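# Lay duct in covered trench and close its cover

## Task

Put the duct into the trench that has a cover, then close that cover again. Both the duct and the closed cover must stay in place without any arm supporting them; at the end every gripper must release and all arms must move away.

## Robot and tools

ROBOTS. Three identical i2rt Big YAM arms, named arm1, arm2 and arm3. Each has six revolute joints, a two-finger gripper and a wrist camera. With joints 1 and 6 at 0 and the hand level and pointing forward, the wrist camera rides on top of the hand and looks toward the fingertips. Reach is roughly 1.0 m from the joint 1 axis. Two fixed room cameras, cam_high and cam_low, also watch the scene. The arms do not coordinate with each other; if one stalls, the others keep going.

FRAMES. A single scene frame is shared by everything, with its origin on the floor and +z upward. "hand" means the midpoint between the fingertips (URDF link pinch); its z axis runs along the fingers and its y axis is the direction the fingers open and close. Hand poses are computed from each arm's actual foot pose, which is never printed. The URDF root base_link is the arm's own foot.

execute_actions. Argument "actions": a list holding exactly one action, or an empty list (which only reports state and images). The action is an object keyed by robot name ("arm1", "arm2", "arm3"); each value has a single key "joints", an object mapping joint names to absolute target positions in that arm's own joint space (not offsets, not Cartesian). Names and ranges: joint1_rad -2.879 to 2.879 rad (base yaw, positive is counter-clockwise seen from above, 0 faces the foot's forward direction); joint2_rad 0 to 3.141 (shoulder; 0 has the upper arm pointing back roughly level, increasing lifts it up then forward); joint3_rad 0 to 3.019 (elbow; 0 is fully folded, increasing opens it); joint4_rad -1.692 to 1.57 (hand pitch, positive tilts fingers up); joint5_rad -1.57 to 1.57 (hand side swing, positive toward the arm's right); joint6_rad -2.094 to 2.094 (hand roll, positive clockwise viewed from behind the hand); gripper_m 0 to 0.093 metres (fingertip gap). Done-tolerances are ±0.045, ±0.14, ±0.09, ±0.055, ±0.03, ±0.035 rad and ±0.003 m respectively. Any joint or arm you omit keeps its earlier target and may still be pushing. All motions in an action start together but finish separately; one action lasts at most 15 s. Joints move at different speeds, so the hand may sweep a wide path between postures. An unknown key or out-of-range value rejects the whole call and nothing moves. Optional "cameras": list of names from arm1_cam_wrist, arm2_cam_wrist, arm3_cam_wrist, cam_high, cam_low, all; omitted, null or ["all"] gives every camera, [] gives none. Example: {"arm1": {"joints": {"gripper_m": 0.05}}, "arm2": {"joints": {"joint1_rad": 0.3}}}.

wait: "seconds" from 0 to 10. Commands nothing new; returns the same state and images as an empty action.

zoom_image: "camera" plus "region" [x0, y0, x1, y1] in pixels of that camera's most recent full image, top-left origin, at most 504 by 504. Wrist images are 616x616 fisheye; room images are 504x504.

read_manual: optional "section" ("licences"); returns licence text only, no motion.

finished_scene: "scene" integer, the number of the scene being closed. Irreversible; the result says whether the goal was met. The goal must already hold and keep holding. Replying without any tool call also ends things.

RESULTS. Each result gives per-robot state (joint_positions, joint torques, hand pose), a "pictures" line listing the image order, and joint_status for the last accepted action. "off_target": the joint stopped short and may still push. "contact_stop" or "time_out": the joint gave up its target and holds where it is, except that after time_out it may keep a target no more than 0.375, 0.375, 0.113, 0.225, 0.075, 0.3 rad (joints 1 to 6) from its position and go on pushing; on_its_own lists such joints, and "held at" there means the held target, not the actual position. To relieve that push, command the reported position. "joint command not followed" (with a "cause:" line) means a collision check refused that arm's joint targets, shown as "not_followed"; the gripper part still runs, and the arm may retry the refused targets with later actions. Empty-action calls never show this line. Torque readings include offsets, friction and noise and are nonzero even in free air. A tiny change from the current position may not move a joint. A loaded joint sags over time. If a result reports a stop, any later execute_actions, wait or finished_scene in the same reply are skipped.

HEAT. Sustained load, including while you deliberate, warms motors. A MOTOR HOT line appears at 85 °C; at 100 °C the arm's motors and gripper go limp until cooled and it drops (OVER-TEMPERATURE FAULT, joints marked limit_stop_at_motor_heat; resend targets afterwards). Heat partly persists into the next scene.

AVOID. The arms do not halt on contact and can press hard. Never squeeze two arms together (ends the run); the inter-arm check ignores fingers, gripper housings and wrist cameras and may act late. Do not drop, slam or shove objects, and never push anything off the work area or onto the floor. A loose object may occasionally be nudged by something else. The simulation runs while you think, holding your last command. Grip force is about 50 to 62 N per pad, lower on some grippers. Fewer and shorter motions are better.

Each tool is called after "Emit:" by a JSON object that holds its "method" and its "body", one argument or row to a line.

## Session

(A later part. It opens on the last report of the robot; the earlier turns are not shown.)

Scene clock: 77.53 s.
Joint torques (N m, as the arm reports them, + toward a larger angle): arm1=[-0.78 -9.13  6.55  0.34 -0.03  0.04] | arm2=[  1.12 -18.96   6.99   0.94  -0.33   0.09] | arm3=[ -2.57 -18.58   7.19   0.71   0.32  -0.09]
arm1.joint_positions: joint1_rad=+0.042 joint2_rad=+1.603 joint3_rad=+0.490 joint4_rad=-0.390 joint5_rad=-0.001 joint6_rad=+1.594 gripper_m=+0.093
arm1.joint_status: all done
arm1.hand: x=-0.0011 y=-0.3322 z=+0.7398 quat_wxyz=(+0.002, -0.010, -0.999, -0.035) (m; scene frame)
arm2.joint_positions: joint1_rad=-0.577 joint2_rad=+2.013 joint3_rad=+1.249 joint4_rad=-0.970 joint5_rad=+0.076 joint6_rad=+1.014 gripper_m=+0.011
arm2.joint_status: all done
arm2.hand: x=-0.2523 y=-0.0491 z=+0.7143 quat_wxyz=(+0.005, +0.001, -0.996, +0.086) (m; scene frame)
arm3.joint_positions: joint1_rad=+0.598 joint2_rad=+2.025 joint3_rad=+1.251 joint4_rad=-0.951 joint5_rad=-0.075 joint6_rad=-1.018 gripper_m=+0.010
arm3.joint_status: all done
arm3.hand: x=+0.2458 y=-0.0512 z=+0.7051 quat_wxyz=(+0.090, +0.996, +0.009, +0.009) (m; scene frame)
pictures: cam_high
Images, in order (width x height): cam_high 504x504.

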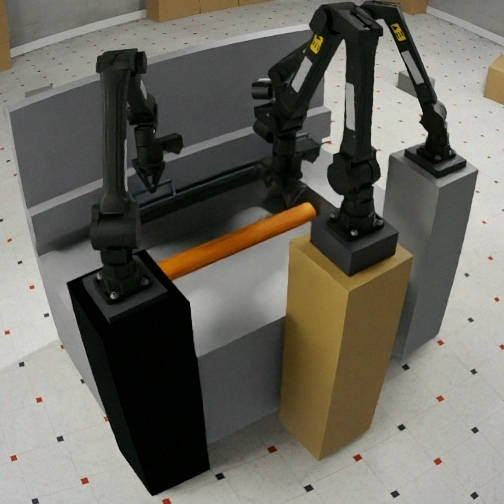

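Emit:
{"method": "execute_actions", "body": {
  "actions": []
}}

Scene clock: 79.00 s.
Joint torques (N m, as the arm reports them, + toward a larger angle): arm1=[-1.09 -9.82  6.51  0.18  0.    0.06] | arm2=[  1.   -18.6    7.1    0.69  -0.31   0.2 ] | arm3=[ -2.57 -18.48   7.18   0.73   0.31  -0.08]
arm1.joint_positions: joint1_rad=+0.042 joint2_rad=+1.603 joint3_rad=+0.490 joint4_rad=-0.390 joint5_rad=-0.001 joint6_rad=+1.594 gripper_m=+0.093
arm1.joint_status: all done
arm1.hand: x=-0.0011 y=-0.3322 z=+0.7398 quat_wxyz=(+0.002, -0.010, -0.999, -0.035) (m; scene frame)
arm2.joint_positions: joint1_rad=-0.577 joint2_rad=+2.013 joint3_rad=+1.249 joint4_rad=-0.970 joint5_rad=+0.076 joint6_rad=+1.014 gripper_m=+0.011
arm2.joint_status: all done
arm2.hand: x=-0.2523 y=-0.0491 z=+0.7143 quat_wxyz=(+0.005, +0.001, -0.996, +0.086) (m; scene frame)
arm3.joint_positions: joint1_rad=+0.598 joint2_rad=+2.025 joint3_rad=+1.251 joint4_rad=-0.951 joint5_rad=-0.075 joint6_rad=-1.018 gripper_m=+0.010
arm3.joint_status: all done
arm3.hand: x=+0.2458 y=-0.0512 z=+0.7051 quat_wxyz=(+0.090, +0.996, +0.009, +0.009) (m; scene frame)
pictures: arm1_cam_wrist, arm2_cam_wrist, arm3_cam_wrist, cam_high, cam_low
Images, in order (width x height): arm1_cam_wrist 616x616, arm2_cam_wrist 616x616, arm3_cam_wrist 616x616, cam_high 504x504, cam_low 504x504.

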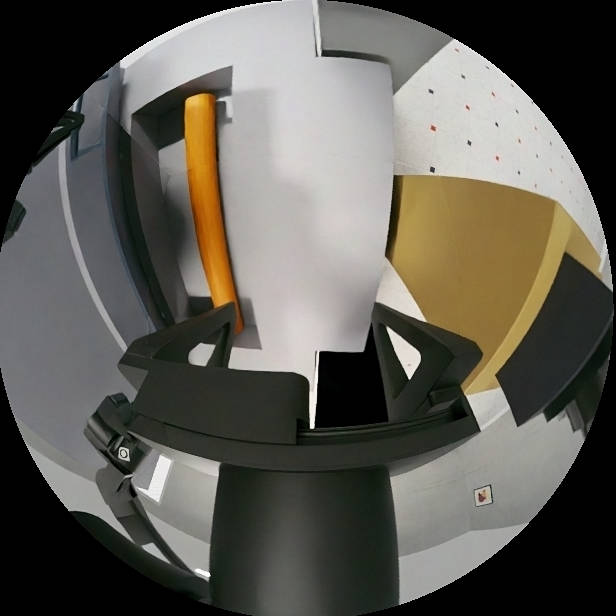

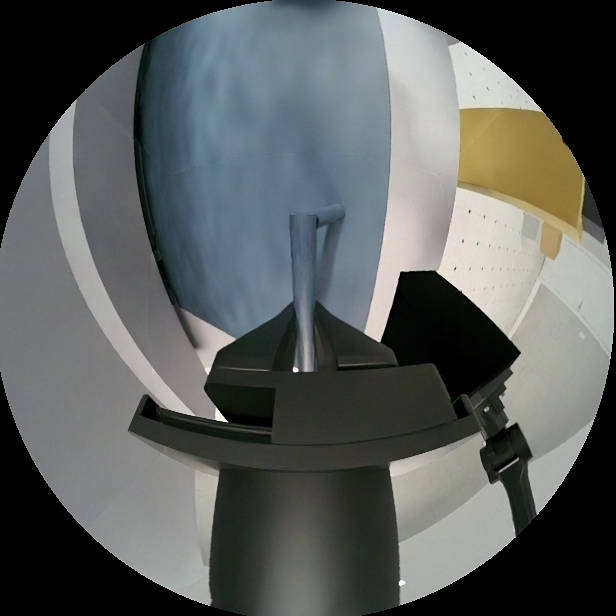

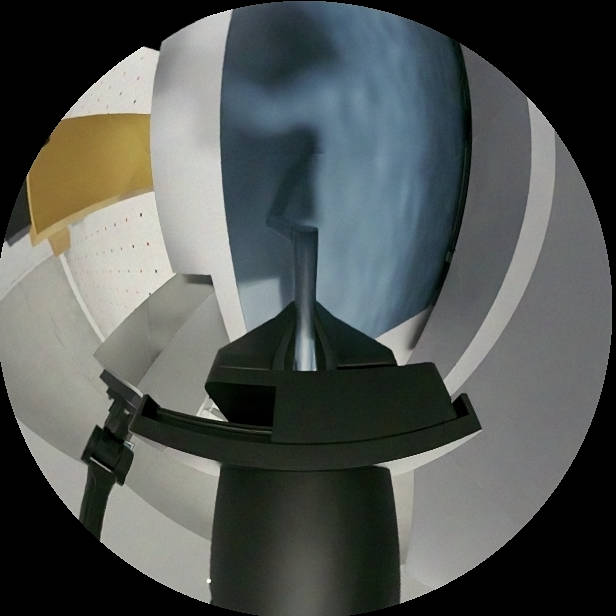

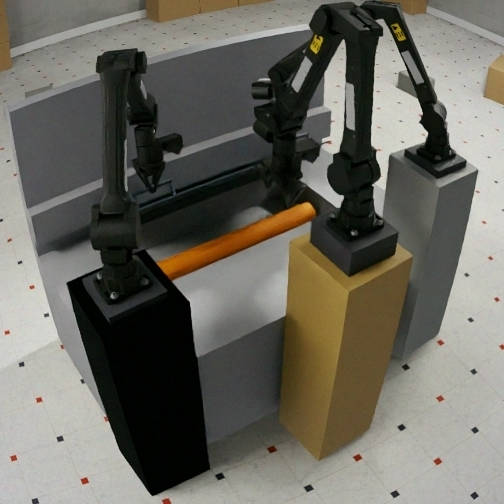

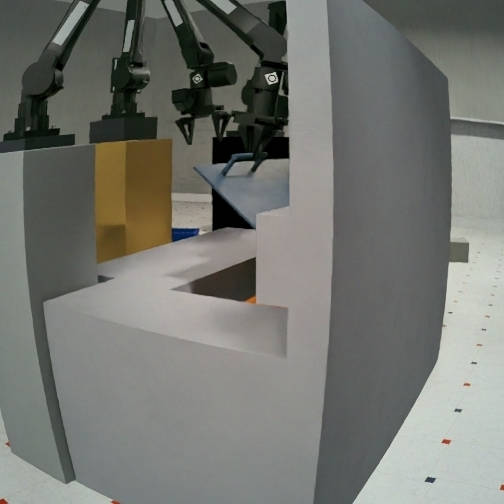

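Emit:
{"method": "execute_actions", "body": {
  "actions": [
    {"arm2":{"joints":{"joint1_rad":-0.665,"joint2_rad":1.94,"joint3_rad":0.99,"joint4_rad":-0.55,"joint5_rad":-0.033,"joint6_rad":0.916}},"arm3":{"joints":{"joint1_rad":0.685,"joint2_rad":1.955,"joint3_rad":0.996,"joint4_rad":-0.537,"joint5_rad":0.031,"joint6_rad":-0.917}}}
  ],
  "cameras": []
}}

Emit:
{"method": "execute_actions", "body": {
  "actions": [
    {"arm2":{"joints":{"joint1_rad":-0.759,"joint2_rad":2.0,"joint3_rad":0.815,"joint4_rad":-0.163,"joint5_rad":-0.168,"joint6_rad":0.843}},"arm3":{"joints":{"joint1_rad":0.780,"joint2_rad":2.015,"joint3_rad":0.821,"joint4_rad":-0.152,"joint5_rad":0.166,"joint6_rad":-0.844}}}
  ],
  "cameras": ["cam_low"]
}}

Scene clock: 80.43 s.
Joint torques (N m, as the arm reports them, + toward a larger angle): arm1=[-0.72 -9.65  6.48  0.17 -0.02  0.05] | arm2=[  0.47 -16.8    4.75   0.88  -0.3    0.13] | arm3=[ -1.85 -16.49   4.82   0.67   0.3   -0.01]
arm1.joint_positions: joint1_rad=+0.042 joint2_rad=+1.603 joint3_rad=+0.490 joint4_rad=-0.390 joint5_rad=-0.001 joint6_rad=+1.594 gripper_m=+0.093
arm1.joint_status: not commanded
arm1.hand: x=-0.0011 y=-0.3322 z=+0.7398 quat_wxyz=(+0.002, -0.010, -0.999, -0.035) (m; scene frame)
arm2.joint_positions: joint1_rad=-0.675 joint2_rad=+1.990 joint3_rad=+0.983 joint4_rad=-0.560 joint5_rad=-0.025 joint6_rad=+0.908 gripper_m=+0.011
arm2.joint_status: all done
arm2.hand: x=-0.2511 y=-0.0964 z=+0.6565 quat_wxyz=(+0.003, +0.003, -1.000, -0.012) (m; scene frame)
arm3.joint_positions: joint1_rad=+0.694 joint2_rad=+2.003 joint3_rad=+0.985 joint4_rad=-0.543 joint5_rad=+0.023 joint6_rad=-0.915 gripper_m=+0.010
arm3.joint_status: all done
arm3.hand: x=+0.2459 y=-0.1002 z=+0.6493 quat_wxyz=(-0.006, +1.000, +0.008, +0.005) (m; scene frame)
pictures: none
No camera images: the call's "cameras" was empty. Leave "cameras" out to get every camera's image.

Scene clock: 81.50 s.
Joint torques (N m, as the arm reports them, + toward a larger angle): arm1=[-0.98 -9.86  6.57  0.23  0.01  0.06] | arm2=[ -0.38 -14.17   2.84   1.4   -0.61   0.08] | arm3=[ -0.98 -14.43   3.01   1.39   0.58   0.  ]
arm1.joint_positions: joint1_rad=+0.042 joint2_rad=+1.603 joint3_rad=+0.490 joint4_rad=-0.390 joint5_rad=-0.001 joint6_rad=+1.594 gripper_m=+0.093
arm1.joint_status: not commanded
arm1.hand: x=-0.0011 y=-0.3322 z=+0.7398 quat_wxyz=(+0.002, -0.010, -0.999, -0.035) (m; scene frame)
arm2.joint_positions: joint1_rad=-0.759 joint2_rad=+2.033 joint3_rad=+0.814 joint4_rad=-0.181 joint5_rad=-0.152 joint6_rad=+0.835 gripper_m=+0.011
arm2.joint_status: all done
arm2.hand: x=-0.2503 y=-0.1185 z=+0.6167 quat_wxyz=(-0.007, +0.004, -0.993, -0.117) (m; scene frame)
arm3.joint_positions: joint1_rad=+0.780 joint2_rad=+2.046 joint3_rad=+0.819 joint4_rad=-0.168 joint5_rad=+0.153 joint6_rad=-0.842 gripper_m=+0.010
arm3.joint_status: all done
arm3.hand: x=+0.2460 y=-0.1235 z=+0.6106 quat_wxyz=(-0.111, +0.994, +0.008, -0.003) (m; scene frame)
pictures: cam_low
Images, in order (width x height): cam_low 504x504.

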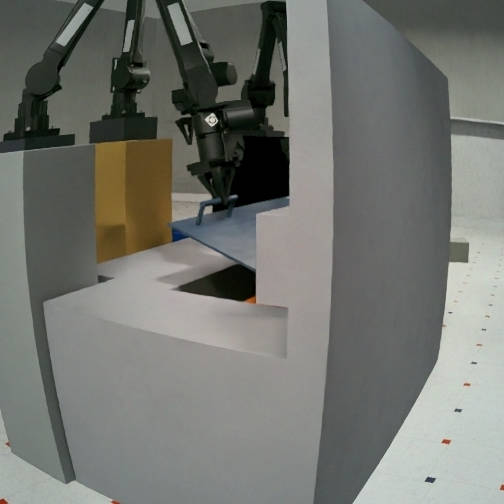

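Emit:
{"method": "execute_actions", "body": {
  "actions": [
    {"arm2":{"joints":{"joint1_rad":-0.879,"joint2_rad":2.24,"joint3_rad":0.73,"joint4_rad":0.288,"joint5_rad":-0.355,"joint6_rad":0.762}},"arm3":{"joints":{"joint1_rad":0.899,"joint2_rad":2.252,"joint3_rad":0.734,"joint4_rad":0.297,"joint5_rad":0.354,"joint6_rad":-0.765}}}
  ],
  "cameras": ["cam_low","cam_high"]
}}

Scene clock: 82.80 s.
Joint torques (N m, as the arm reports them, + toward a larger angle): arm1=[-0.83 -9.65  6.52  0.16 -0.02  0.06] | arm2=[ -0.22 -14.63   0.03   2.01  -0.88   0.15] | arm3=[ -1.   -14.62  -0.05   2.02   0.95  -0.04]
arm1.joint_positions: joint1_rad=+0.042 joint2_rad=+1.603 joint3_rad=+0.490 joint4_rad=-0.390 joint5_rad=-0.001 joint6_rad=+1.594 gripper_m=+0.093
arm1.joint_status: not commanded
arm1.hand: x=-0.0011 y=-0.3322 z=+0.7398 quat_wxyz=(+0.002, -0.010, -0.999, -0.035) (m; scene frame)
arm2.joint_positions: joint1_rad=-0.879 joint2_rad=+2.274 joint3_rad=+0.739 joint4_rad=+0.263 joint5_rad=-0.335 joint6_rad=+0.749 gripper_m=+0.011
arm2.joint_status: all done
arm2.hand: x=-0.2492 y=-0.1446 z=+0.5439 quat_wxyz=(-0.005, +0.007, -0.975, -0.223) (m; scene frame)
arm3.joint_positions: joint1_rad=+0.898 joint2_rad=+2.286 joint3_rad=+0.744 joint4_rad=+0.272 joint5_rad=+0.335 joint6_rad=-0.756 gripper_m=+0.010
arm3.joint_status: all done
arm3.hand: x=+0.2473 y=-0.1513 z=+0.5387 quat_wxyz=(-0.216, +0.976, +0.005, -0.001) (m; scene frame)
pictures: cam_high, cam_low
Images, in order (width x height): cam_high 504x504, cam_low 504x504.

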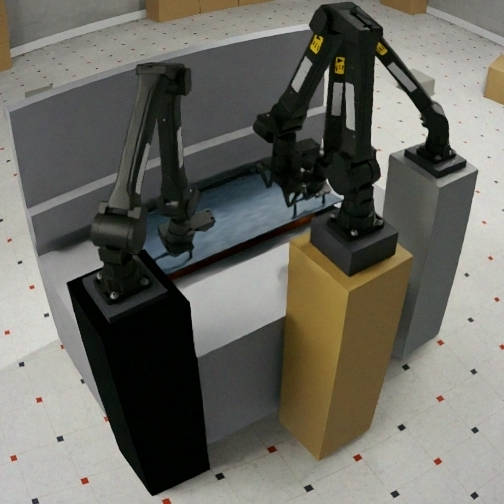

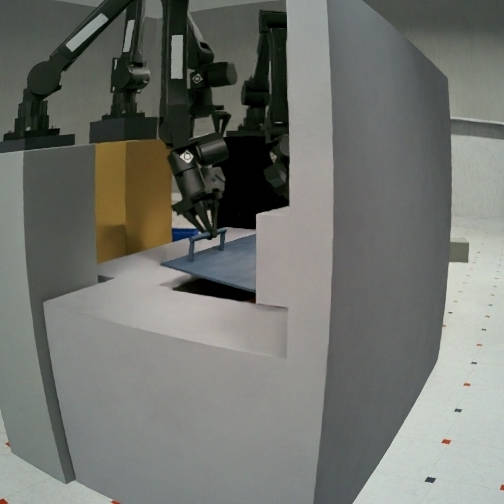

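Emit:
{"method": "execute_actions", "body": {
  "actions": [
    {"arm2":{"joints":{"joint1_rad":-0.945,"joint2_rad":2.41,"joint3_rad":0.741,"joint4_rad":0.555,"joint5_rad":-0.495,"joint6_rad":0.746}},"arm3":{"joints":{"joint1_rad":0.966,"joint2_rad":2.422,"joint3_rad":0.746,"joint4_rad":0.566,"joint5_rad":0.497,"joint6_rad":-0.743}}}
  ],
  "cameras": ["cam_low"]
}}

Scene clock: 84.20 s.
Joint torques (N m, as the arm reports them, + toward a larger angle): arm1=[-0.62 -9.59  6.55  0.18  0.    0.05] | arm2=[ -0.64 -14.69  -0.43   2.38  -1.21   0.16] | arm3=[ -0.81 -14.41  -0.98   2.88   1.39   0.  ]
arm1.joint_positions: joint1_rad=+0.042 joint2_rad=+1.603 joint3_rad=+0.490 joint4_rad=-0.390 joint5_rad=-0.001 joint6_rad=+1.594 gripper_m=+0.093
arm1.joint_status: not commanded
arm1.hand: x=-0.0011 y=-0.3322 z=+0.7398 quat_wxyz=(+0.002, -0.010, -0.999, -0.035) (m; scene frame)
arm2.joint_positions: joint1_rad=-0.944 joint2_rad=+2.446 joint3_rad=+0.748 joint4_rad=+0.515 joint5_rad=-0.466 joint6_rad=+0.730 gripper_m=+0.011
arm2.joint_status: all done
arm2.hand: x=-0.2484 y=-0.1508 z=+0.5077 quat_wxyz=(-0.007, +0.005, -0.955, -0.297) (m; scene frame)
arm3.joint_positions: joint1_rad=+0.964 joint2_rad=+2.457 joint3_rad=+0.753 joint4_rad=+0.522 joint5_rad=+0.468 joint6_rad=-0.737 gripper_m=+0.010
arm3.joint_status: all done
arm3.hand: x=+0.2476 y=-0.1580 z=+0.5029 quat_wxyz=(-0.291, +0.957, +0.007, -0.002) (m; scene frame)
pictures: cam_low
Images, in order (width x height): cam_low 504x504.

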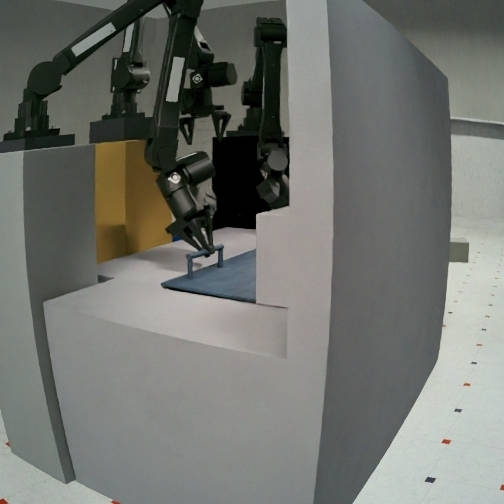

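Emit:
{"method": "execute_actions", "body": {
  "actions": [
    {"arm2":{"joints":{"joint1_rad":-0.955,"joint2_rad":2.46,"joint4_rad":0.59,"joint5_rad":-0.51}},"arm3":{"joints":{"joint1_rad":0.976,"joint2_rad":2.472,"joint4_rad":0.60,"joint5_rad":0.512}}}
  ],
  "cameras": ["cam_low"]
}}

Scene clock: 85.10 s.
Joint torques (N m, as the arm reports them, + toward a larger angle): arm1=[-0.65 -9.6   6.57  0.21  0.01  0.04] | arm2=[ -0.06 -13.7   -0.72   2.07  -1.07   0.12] | arm3=[ -0.71 -13.26  -1.33   2.41   1.23   0.  ]
arm1.joint_positions: joint1_rad=+0.042 joint2_rad=+1.603 joint3_rad=+0.490 joint4_rad=-0.390 joint5_rad=-0.001 joint6_rad=+1.594 gripper_m=+0.093
arm1.joint_status: not commanded
arm1.hand: x=-0.0011 y=-0.3322 z=+0.7398 quat_wxyz=(+0.002, -0.010, -0.999, -0.035) (m; scene frame)
arm2.joint_positions: joint1_rad=-0.953 joint2_rad=+2.476 joint3_rad=+0.750 joint4_rad=+0.562 joint5_rad=-0.485 joint6_rad=+0.731 gripper_m=+0.011
arm2.joint_status: all done
arm2.hand: x=-0.2489 y=-0.1519 z=+0.5019 quat_wxyz=(-0.009, +0.004, -0.951, -0.309) (m; scene frame)
arm3.joint_positions: joint1_rad=+0.973 joint2_rad=+2.487 joint3_rad=+0.755 joint4_rad=+0.569 joint5_rad=+0.488 joint6_rad=-0.737 gripper_m=+0.010
arm3.joint_status: all done
arm3.hand: x=+0.2481 y=-0.1591 z=+0.4973 quat_wxyz=(-0.303, +0.953, +0.007, -0.005) (m; scene frame)
pictures: cam_low
Images, in order (width x height): cam_low 504x504.

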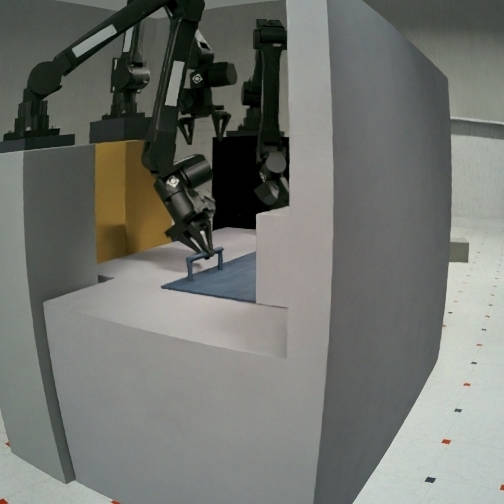

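Cover is essentially at closed height. Release.

Emit:
{"method": "execute_actions", "body": {
  "actions": [
    {"arm2":{"joints":{"gripper_m":0.05}},"arm3":{"joints":{"gripper_m":0.05}}}
  ],
  "cameras": []
}}

Emit:
{"method": "execute_actions", "body": {
  "actions": [
    {"arm2":{"joints":{"joint1_rad":-1.03,"joint2_rad":2.33,"joint3_rad":0.65,"joint4_rad":0.53,"joint5_rad":-0.564,"joint6_rad":0.68}},"arm3":{"joints":{"joint1_rad":1.04,"joint2_rad":2.35,"joint3_rad":0.655,"joint4_rad":0.55,"joint5_rad":0.564,"joint6_rad":-0.68}}}
  ]
}}

Scene clock: 86.10 s.
Joint torques (N m, as the arm reports them, + toward a larger angle): arm1=[-0.85 -9.6   6.46  0.17  0.    0.04] | arm2=[  0.12 -13.65  -0.76   1.96  -0.43   0.08] | arm3=[ -0.72 -13.28  -1.15   1.77   0.35   0.  ]
arm1.joint_positions: joint1_rad=+0.042 joint2_rad=+1.603 joint3_rad=+0.490 joint4_rad=-0.390 joint5_rad=-0.001 joint6_rad=+1.594 gripper_m=+0.093
arm1.joint_status: not commanded
arm1.hand: x=-0.0011 y=-0.3322 z=+0.7398 quat_wxyz=(+0.002, -0.010, -0.999, -0.035) (m; scene frame)
arm2.joint_positions: joint1_rad=-0.954 joint2_rad=+2.476 joint3_rad=+0.748 joint4_rad=+0.573 joint5_rad=-0.506 joint6_rad=+0.737 gripper_m=+0.050
arm2.joint_status: all done
arm2.hand: x=-0.2502 y=-0.1492 z=+0.5044 quat_wxyz=(-0.005, +0.005, -0.948, -0.318) (m; scene frame)
arm3.joint_positions: joint1_rad=+0.973 joint2_rad=+2.487 joint3_rad=+0.752 joint4_rad=+0.585 joint5_rad=+0.509 joint6_rad=-0.737 gripper_m=+0.050
arm3.joint_status: all done
arm3.hand: x=+0.2487 y=-0.1559 z=+0.5005 quat_wxyz=(-0.315, +0.949, +0.003, -0.003) (m; scene frame)
pictures: none
No camera images: the call's "cameras" was empty. Leave "cameras" out to get every camera's image.

Scene clock: 87.03 s.
Joint torques (N m, as the arm reports them, + toward a larger angle): arm1=[-0.89 -9.72  6.51  0.19 -0.01  0.07] | arm2=[ -0.41 -12.52  -0.11   0.78  -0.42  -0.09] | arm3=[ -0.84 -11.67  -0.35   0.86   0.38   0.15]
arm1.joint_positions: joint1_rad=+0.042 joint2_rad=+1.603 joint3_rad=+0.490 joint4_rad=-0.390 joint5_rad=-0.001 joint6_rad=+1.594 gripper_m=+0.093
arm1.joint_status: not commanded
arm1.hand: x=-0.0011 y=-0.3322 z=+0.7398 quat_wxyz=(+0.002, -0.010, -0.999, -0.035) (m; scene frame)
arm2.joint_positions: joint1_rad=-1.029 joint2_rad=+2.341 joint3_rad=+0.650 joint4_rad=+0.537 joint5_rad=-0.560 joint6_rad=+0.689 gripper_m=+0.050
arm2.joint_status: all done
arm2.hand: x=-0.2458 y=-0.1718 z=+0.5510 quat_wxyz=(-0.009, -0.002, -0.941, -0.338) (m; scene frame)
arm3.joint_positions: joint1_rad=+1.039 joint2_rad=+2.355 joint3_rad=+0.655 joint4_rad=+0.557 joint5_rad=+0.562 joint6_rad=-0.689 gripper_m=+0.050
arm3.joint_status: all done
arm3.hand: x=+0.2457 y=-0.1743 z=+0.5470 quat_wxyz=(-0.335, +0.942, +0.004, -0.009) (m; scene frame)
pictures: arm1_cam_wrist, arm2_cam_wrist, arm3_cam_wrist, cam_high, cam_low
Images, in order (width x height): arm1_cam_wrist 616x616, arm2_cam_wrist 616x616, arm3_cam_wrist 616x616, cam_high 504x504, cam_low 504x504.

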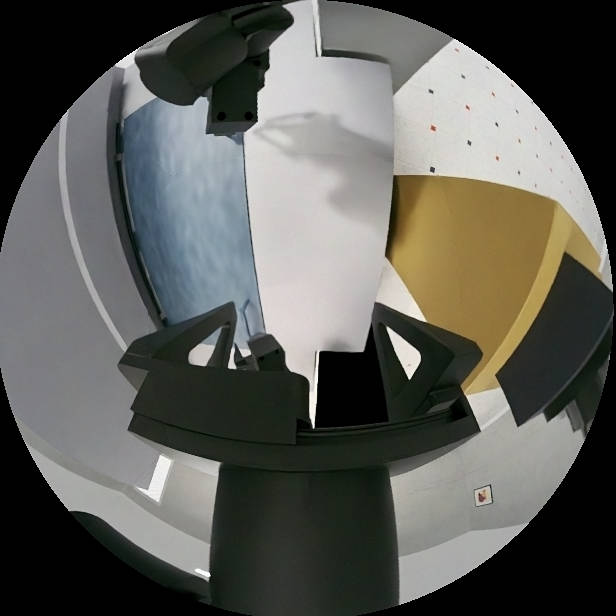

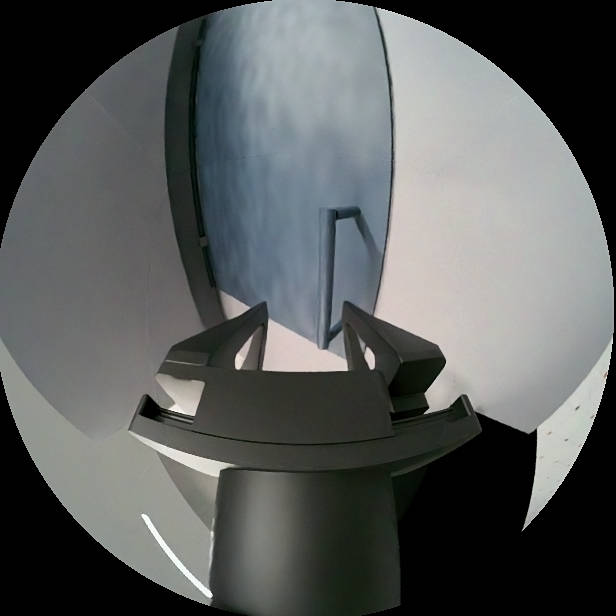

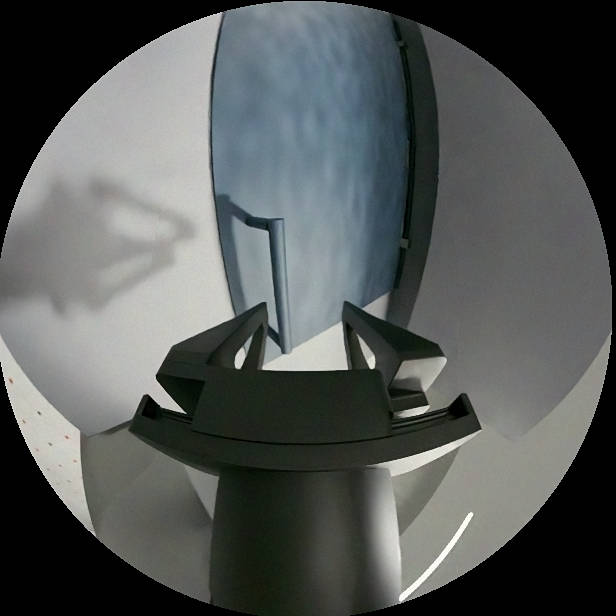

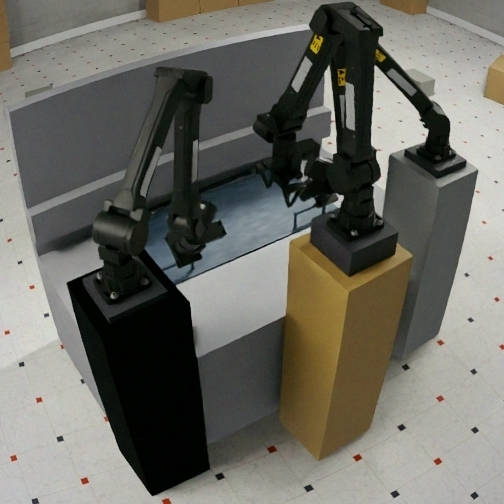

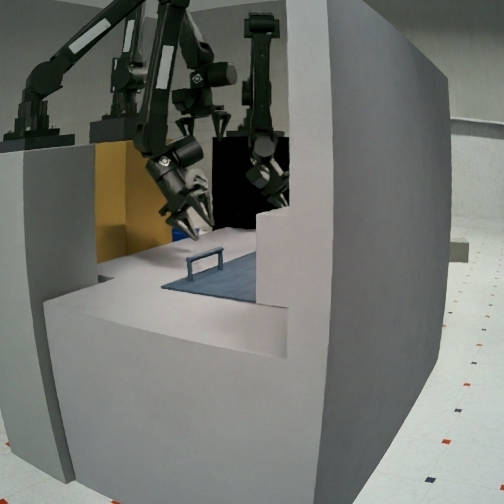

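Emit:
{"method": "execute_actions", "body": {
  "actions": [
    {"arm2":{"joints":{"joint1_rad":-0.85,"joint2_rad":1.95,"joint3_rad":0.6}},"arm3":{"joints":{"joint1_rad":0.86,"joint2_rad":1.96,"joint3_rad":0.6}}}
  ],
  "cameras": ["cam_low","cam_high"]
}}

Scene clock: 89.07 s.
Joint torques (N m, as the arm reports them, + toward a larger angle): arm1=[-0.67 -9.47  6.5   0.23  0.01  0.05] | arm2=[ -0.99 -11.17   3.06   1.44  -0.3   -0.07] | arm3=[ -0.43 -10.08   2.82   1.66   0.24   0.16]
arm1.joint_positions: joint1_rad=+0.042 joint2_rad=+1.603 joint3_rad=+0.490 joint4_rad=-0.390 joint5_rad=-0.001 joint6_rad=+1.594 gripper_m=+0.093
arm1.joint_status: not commanded
arm1.hand: x=-0.0011 y=-0.3322 z=+0.7398 quat_wxyz=(+0.002, -0.010, -0.999, -0.035) (m; scene frame)
arm2.joint_positions: joint1_rad=-0.842 joint2_rad=+1.946 joint3_rad=+0.596 joint4_rad=+0.531 joint5_rad=-0.562 joint6_rad=+0.688 gripper_m=+0.050
arm2.joint_status: all done
arm2.hand: x=-0.2452 y=-0.0722 z=+0.7015 quat_wxyz=(-0.102, +0.130, -0.889, -0.428) (m; scene frame)
arm3.joint_positions: joint1_rad=+0.852 joint2_rad=+1.947 joint3_rad=+0.595 joint4_rad=+0.551 joint5_rad=+0.564 joint6_rad=-0.687 gripper_m=+0.050
arm3.joint_status: all done
arm3.hand: x=+0.2430 y=-0.0723 z=+0.7013 quat_wxyz=(-0.427, +0.889, -0.129, -0.104) (m; scene frame)
pictures: cam_high, cam_low
Images, in order (width x height): cam_high 504x504, cam_low 504x504.

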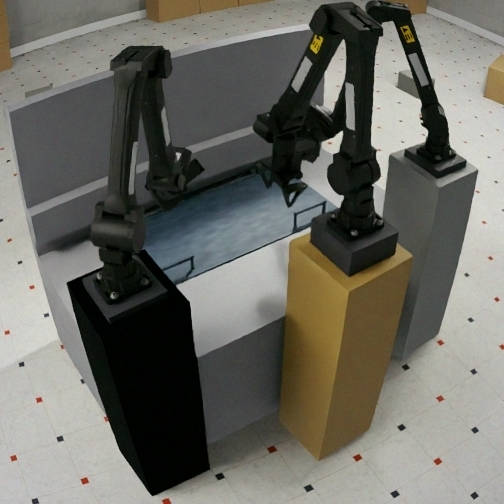

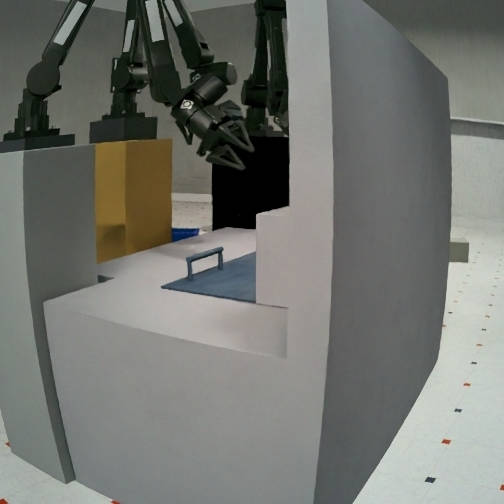

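Emit:
{"method": "finished_scene", "body": {
  "scene": 1
}}

The scene is finished: the task was done.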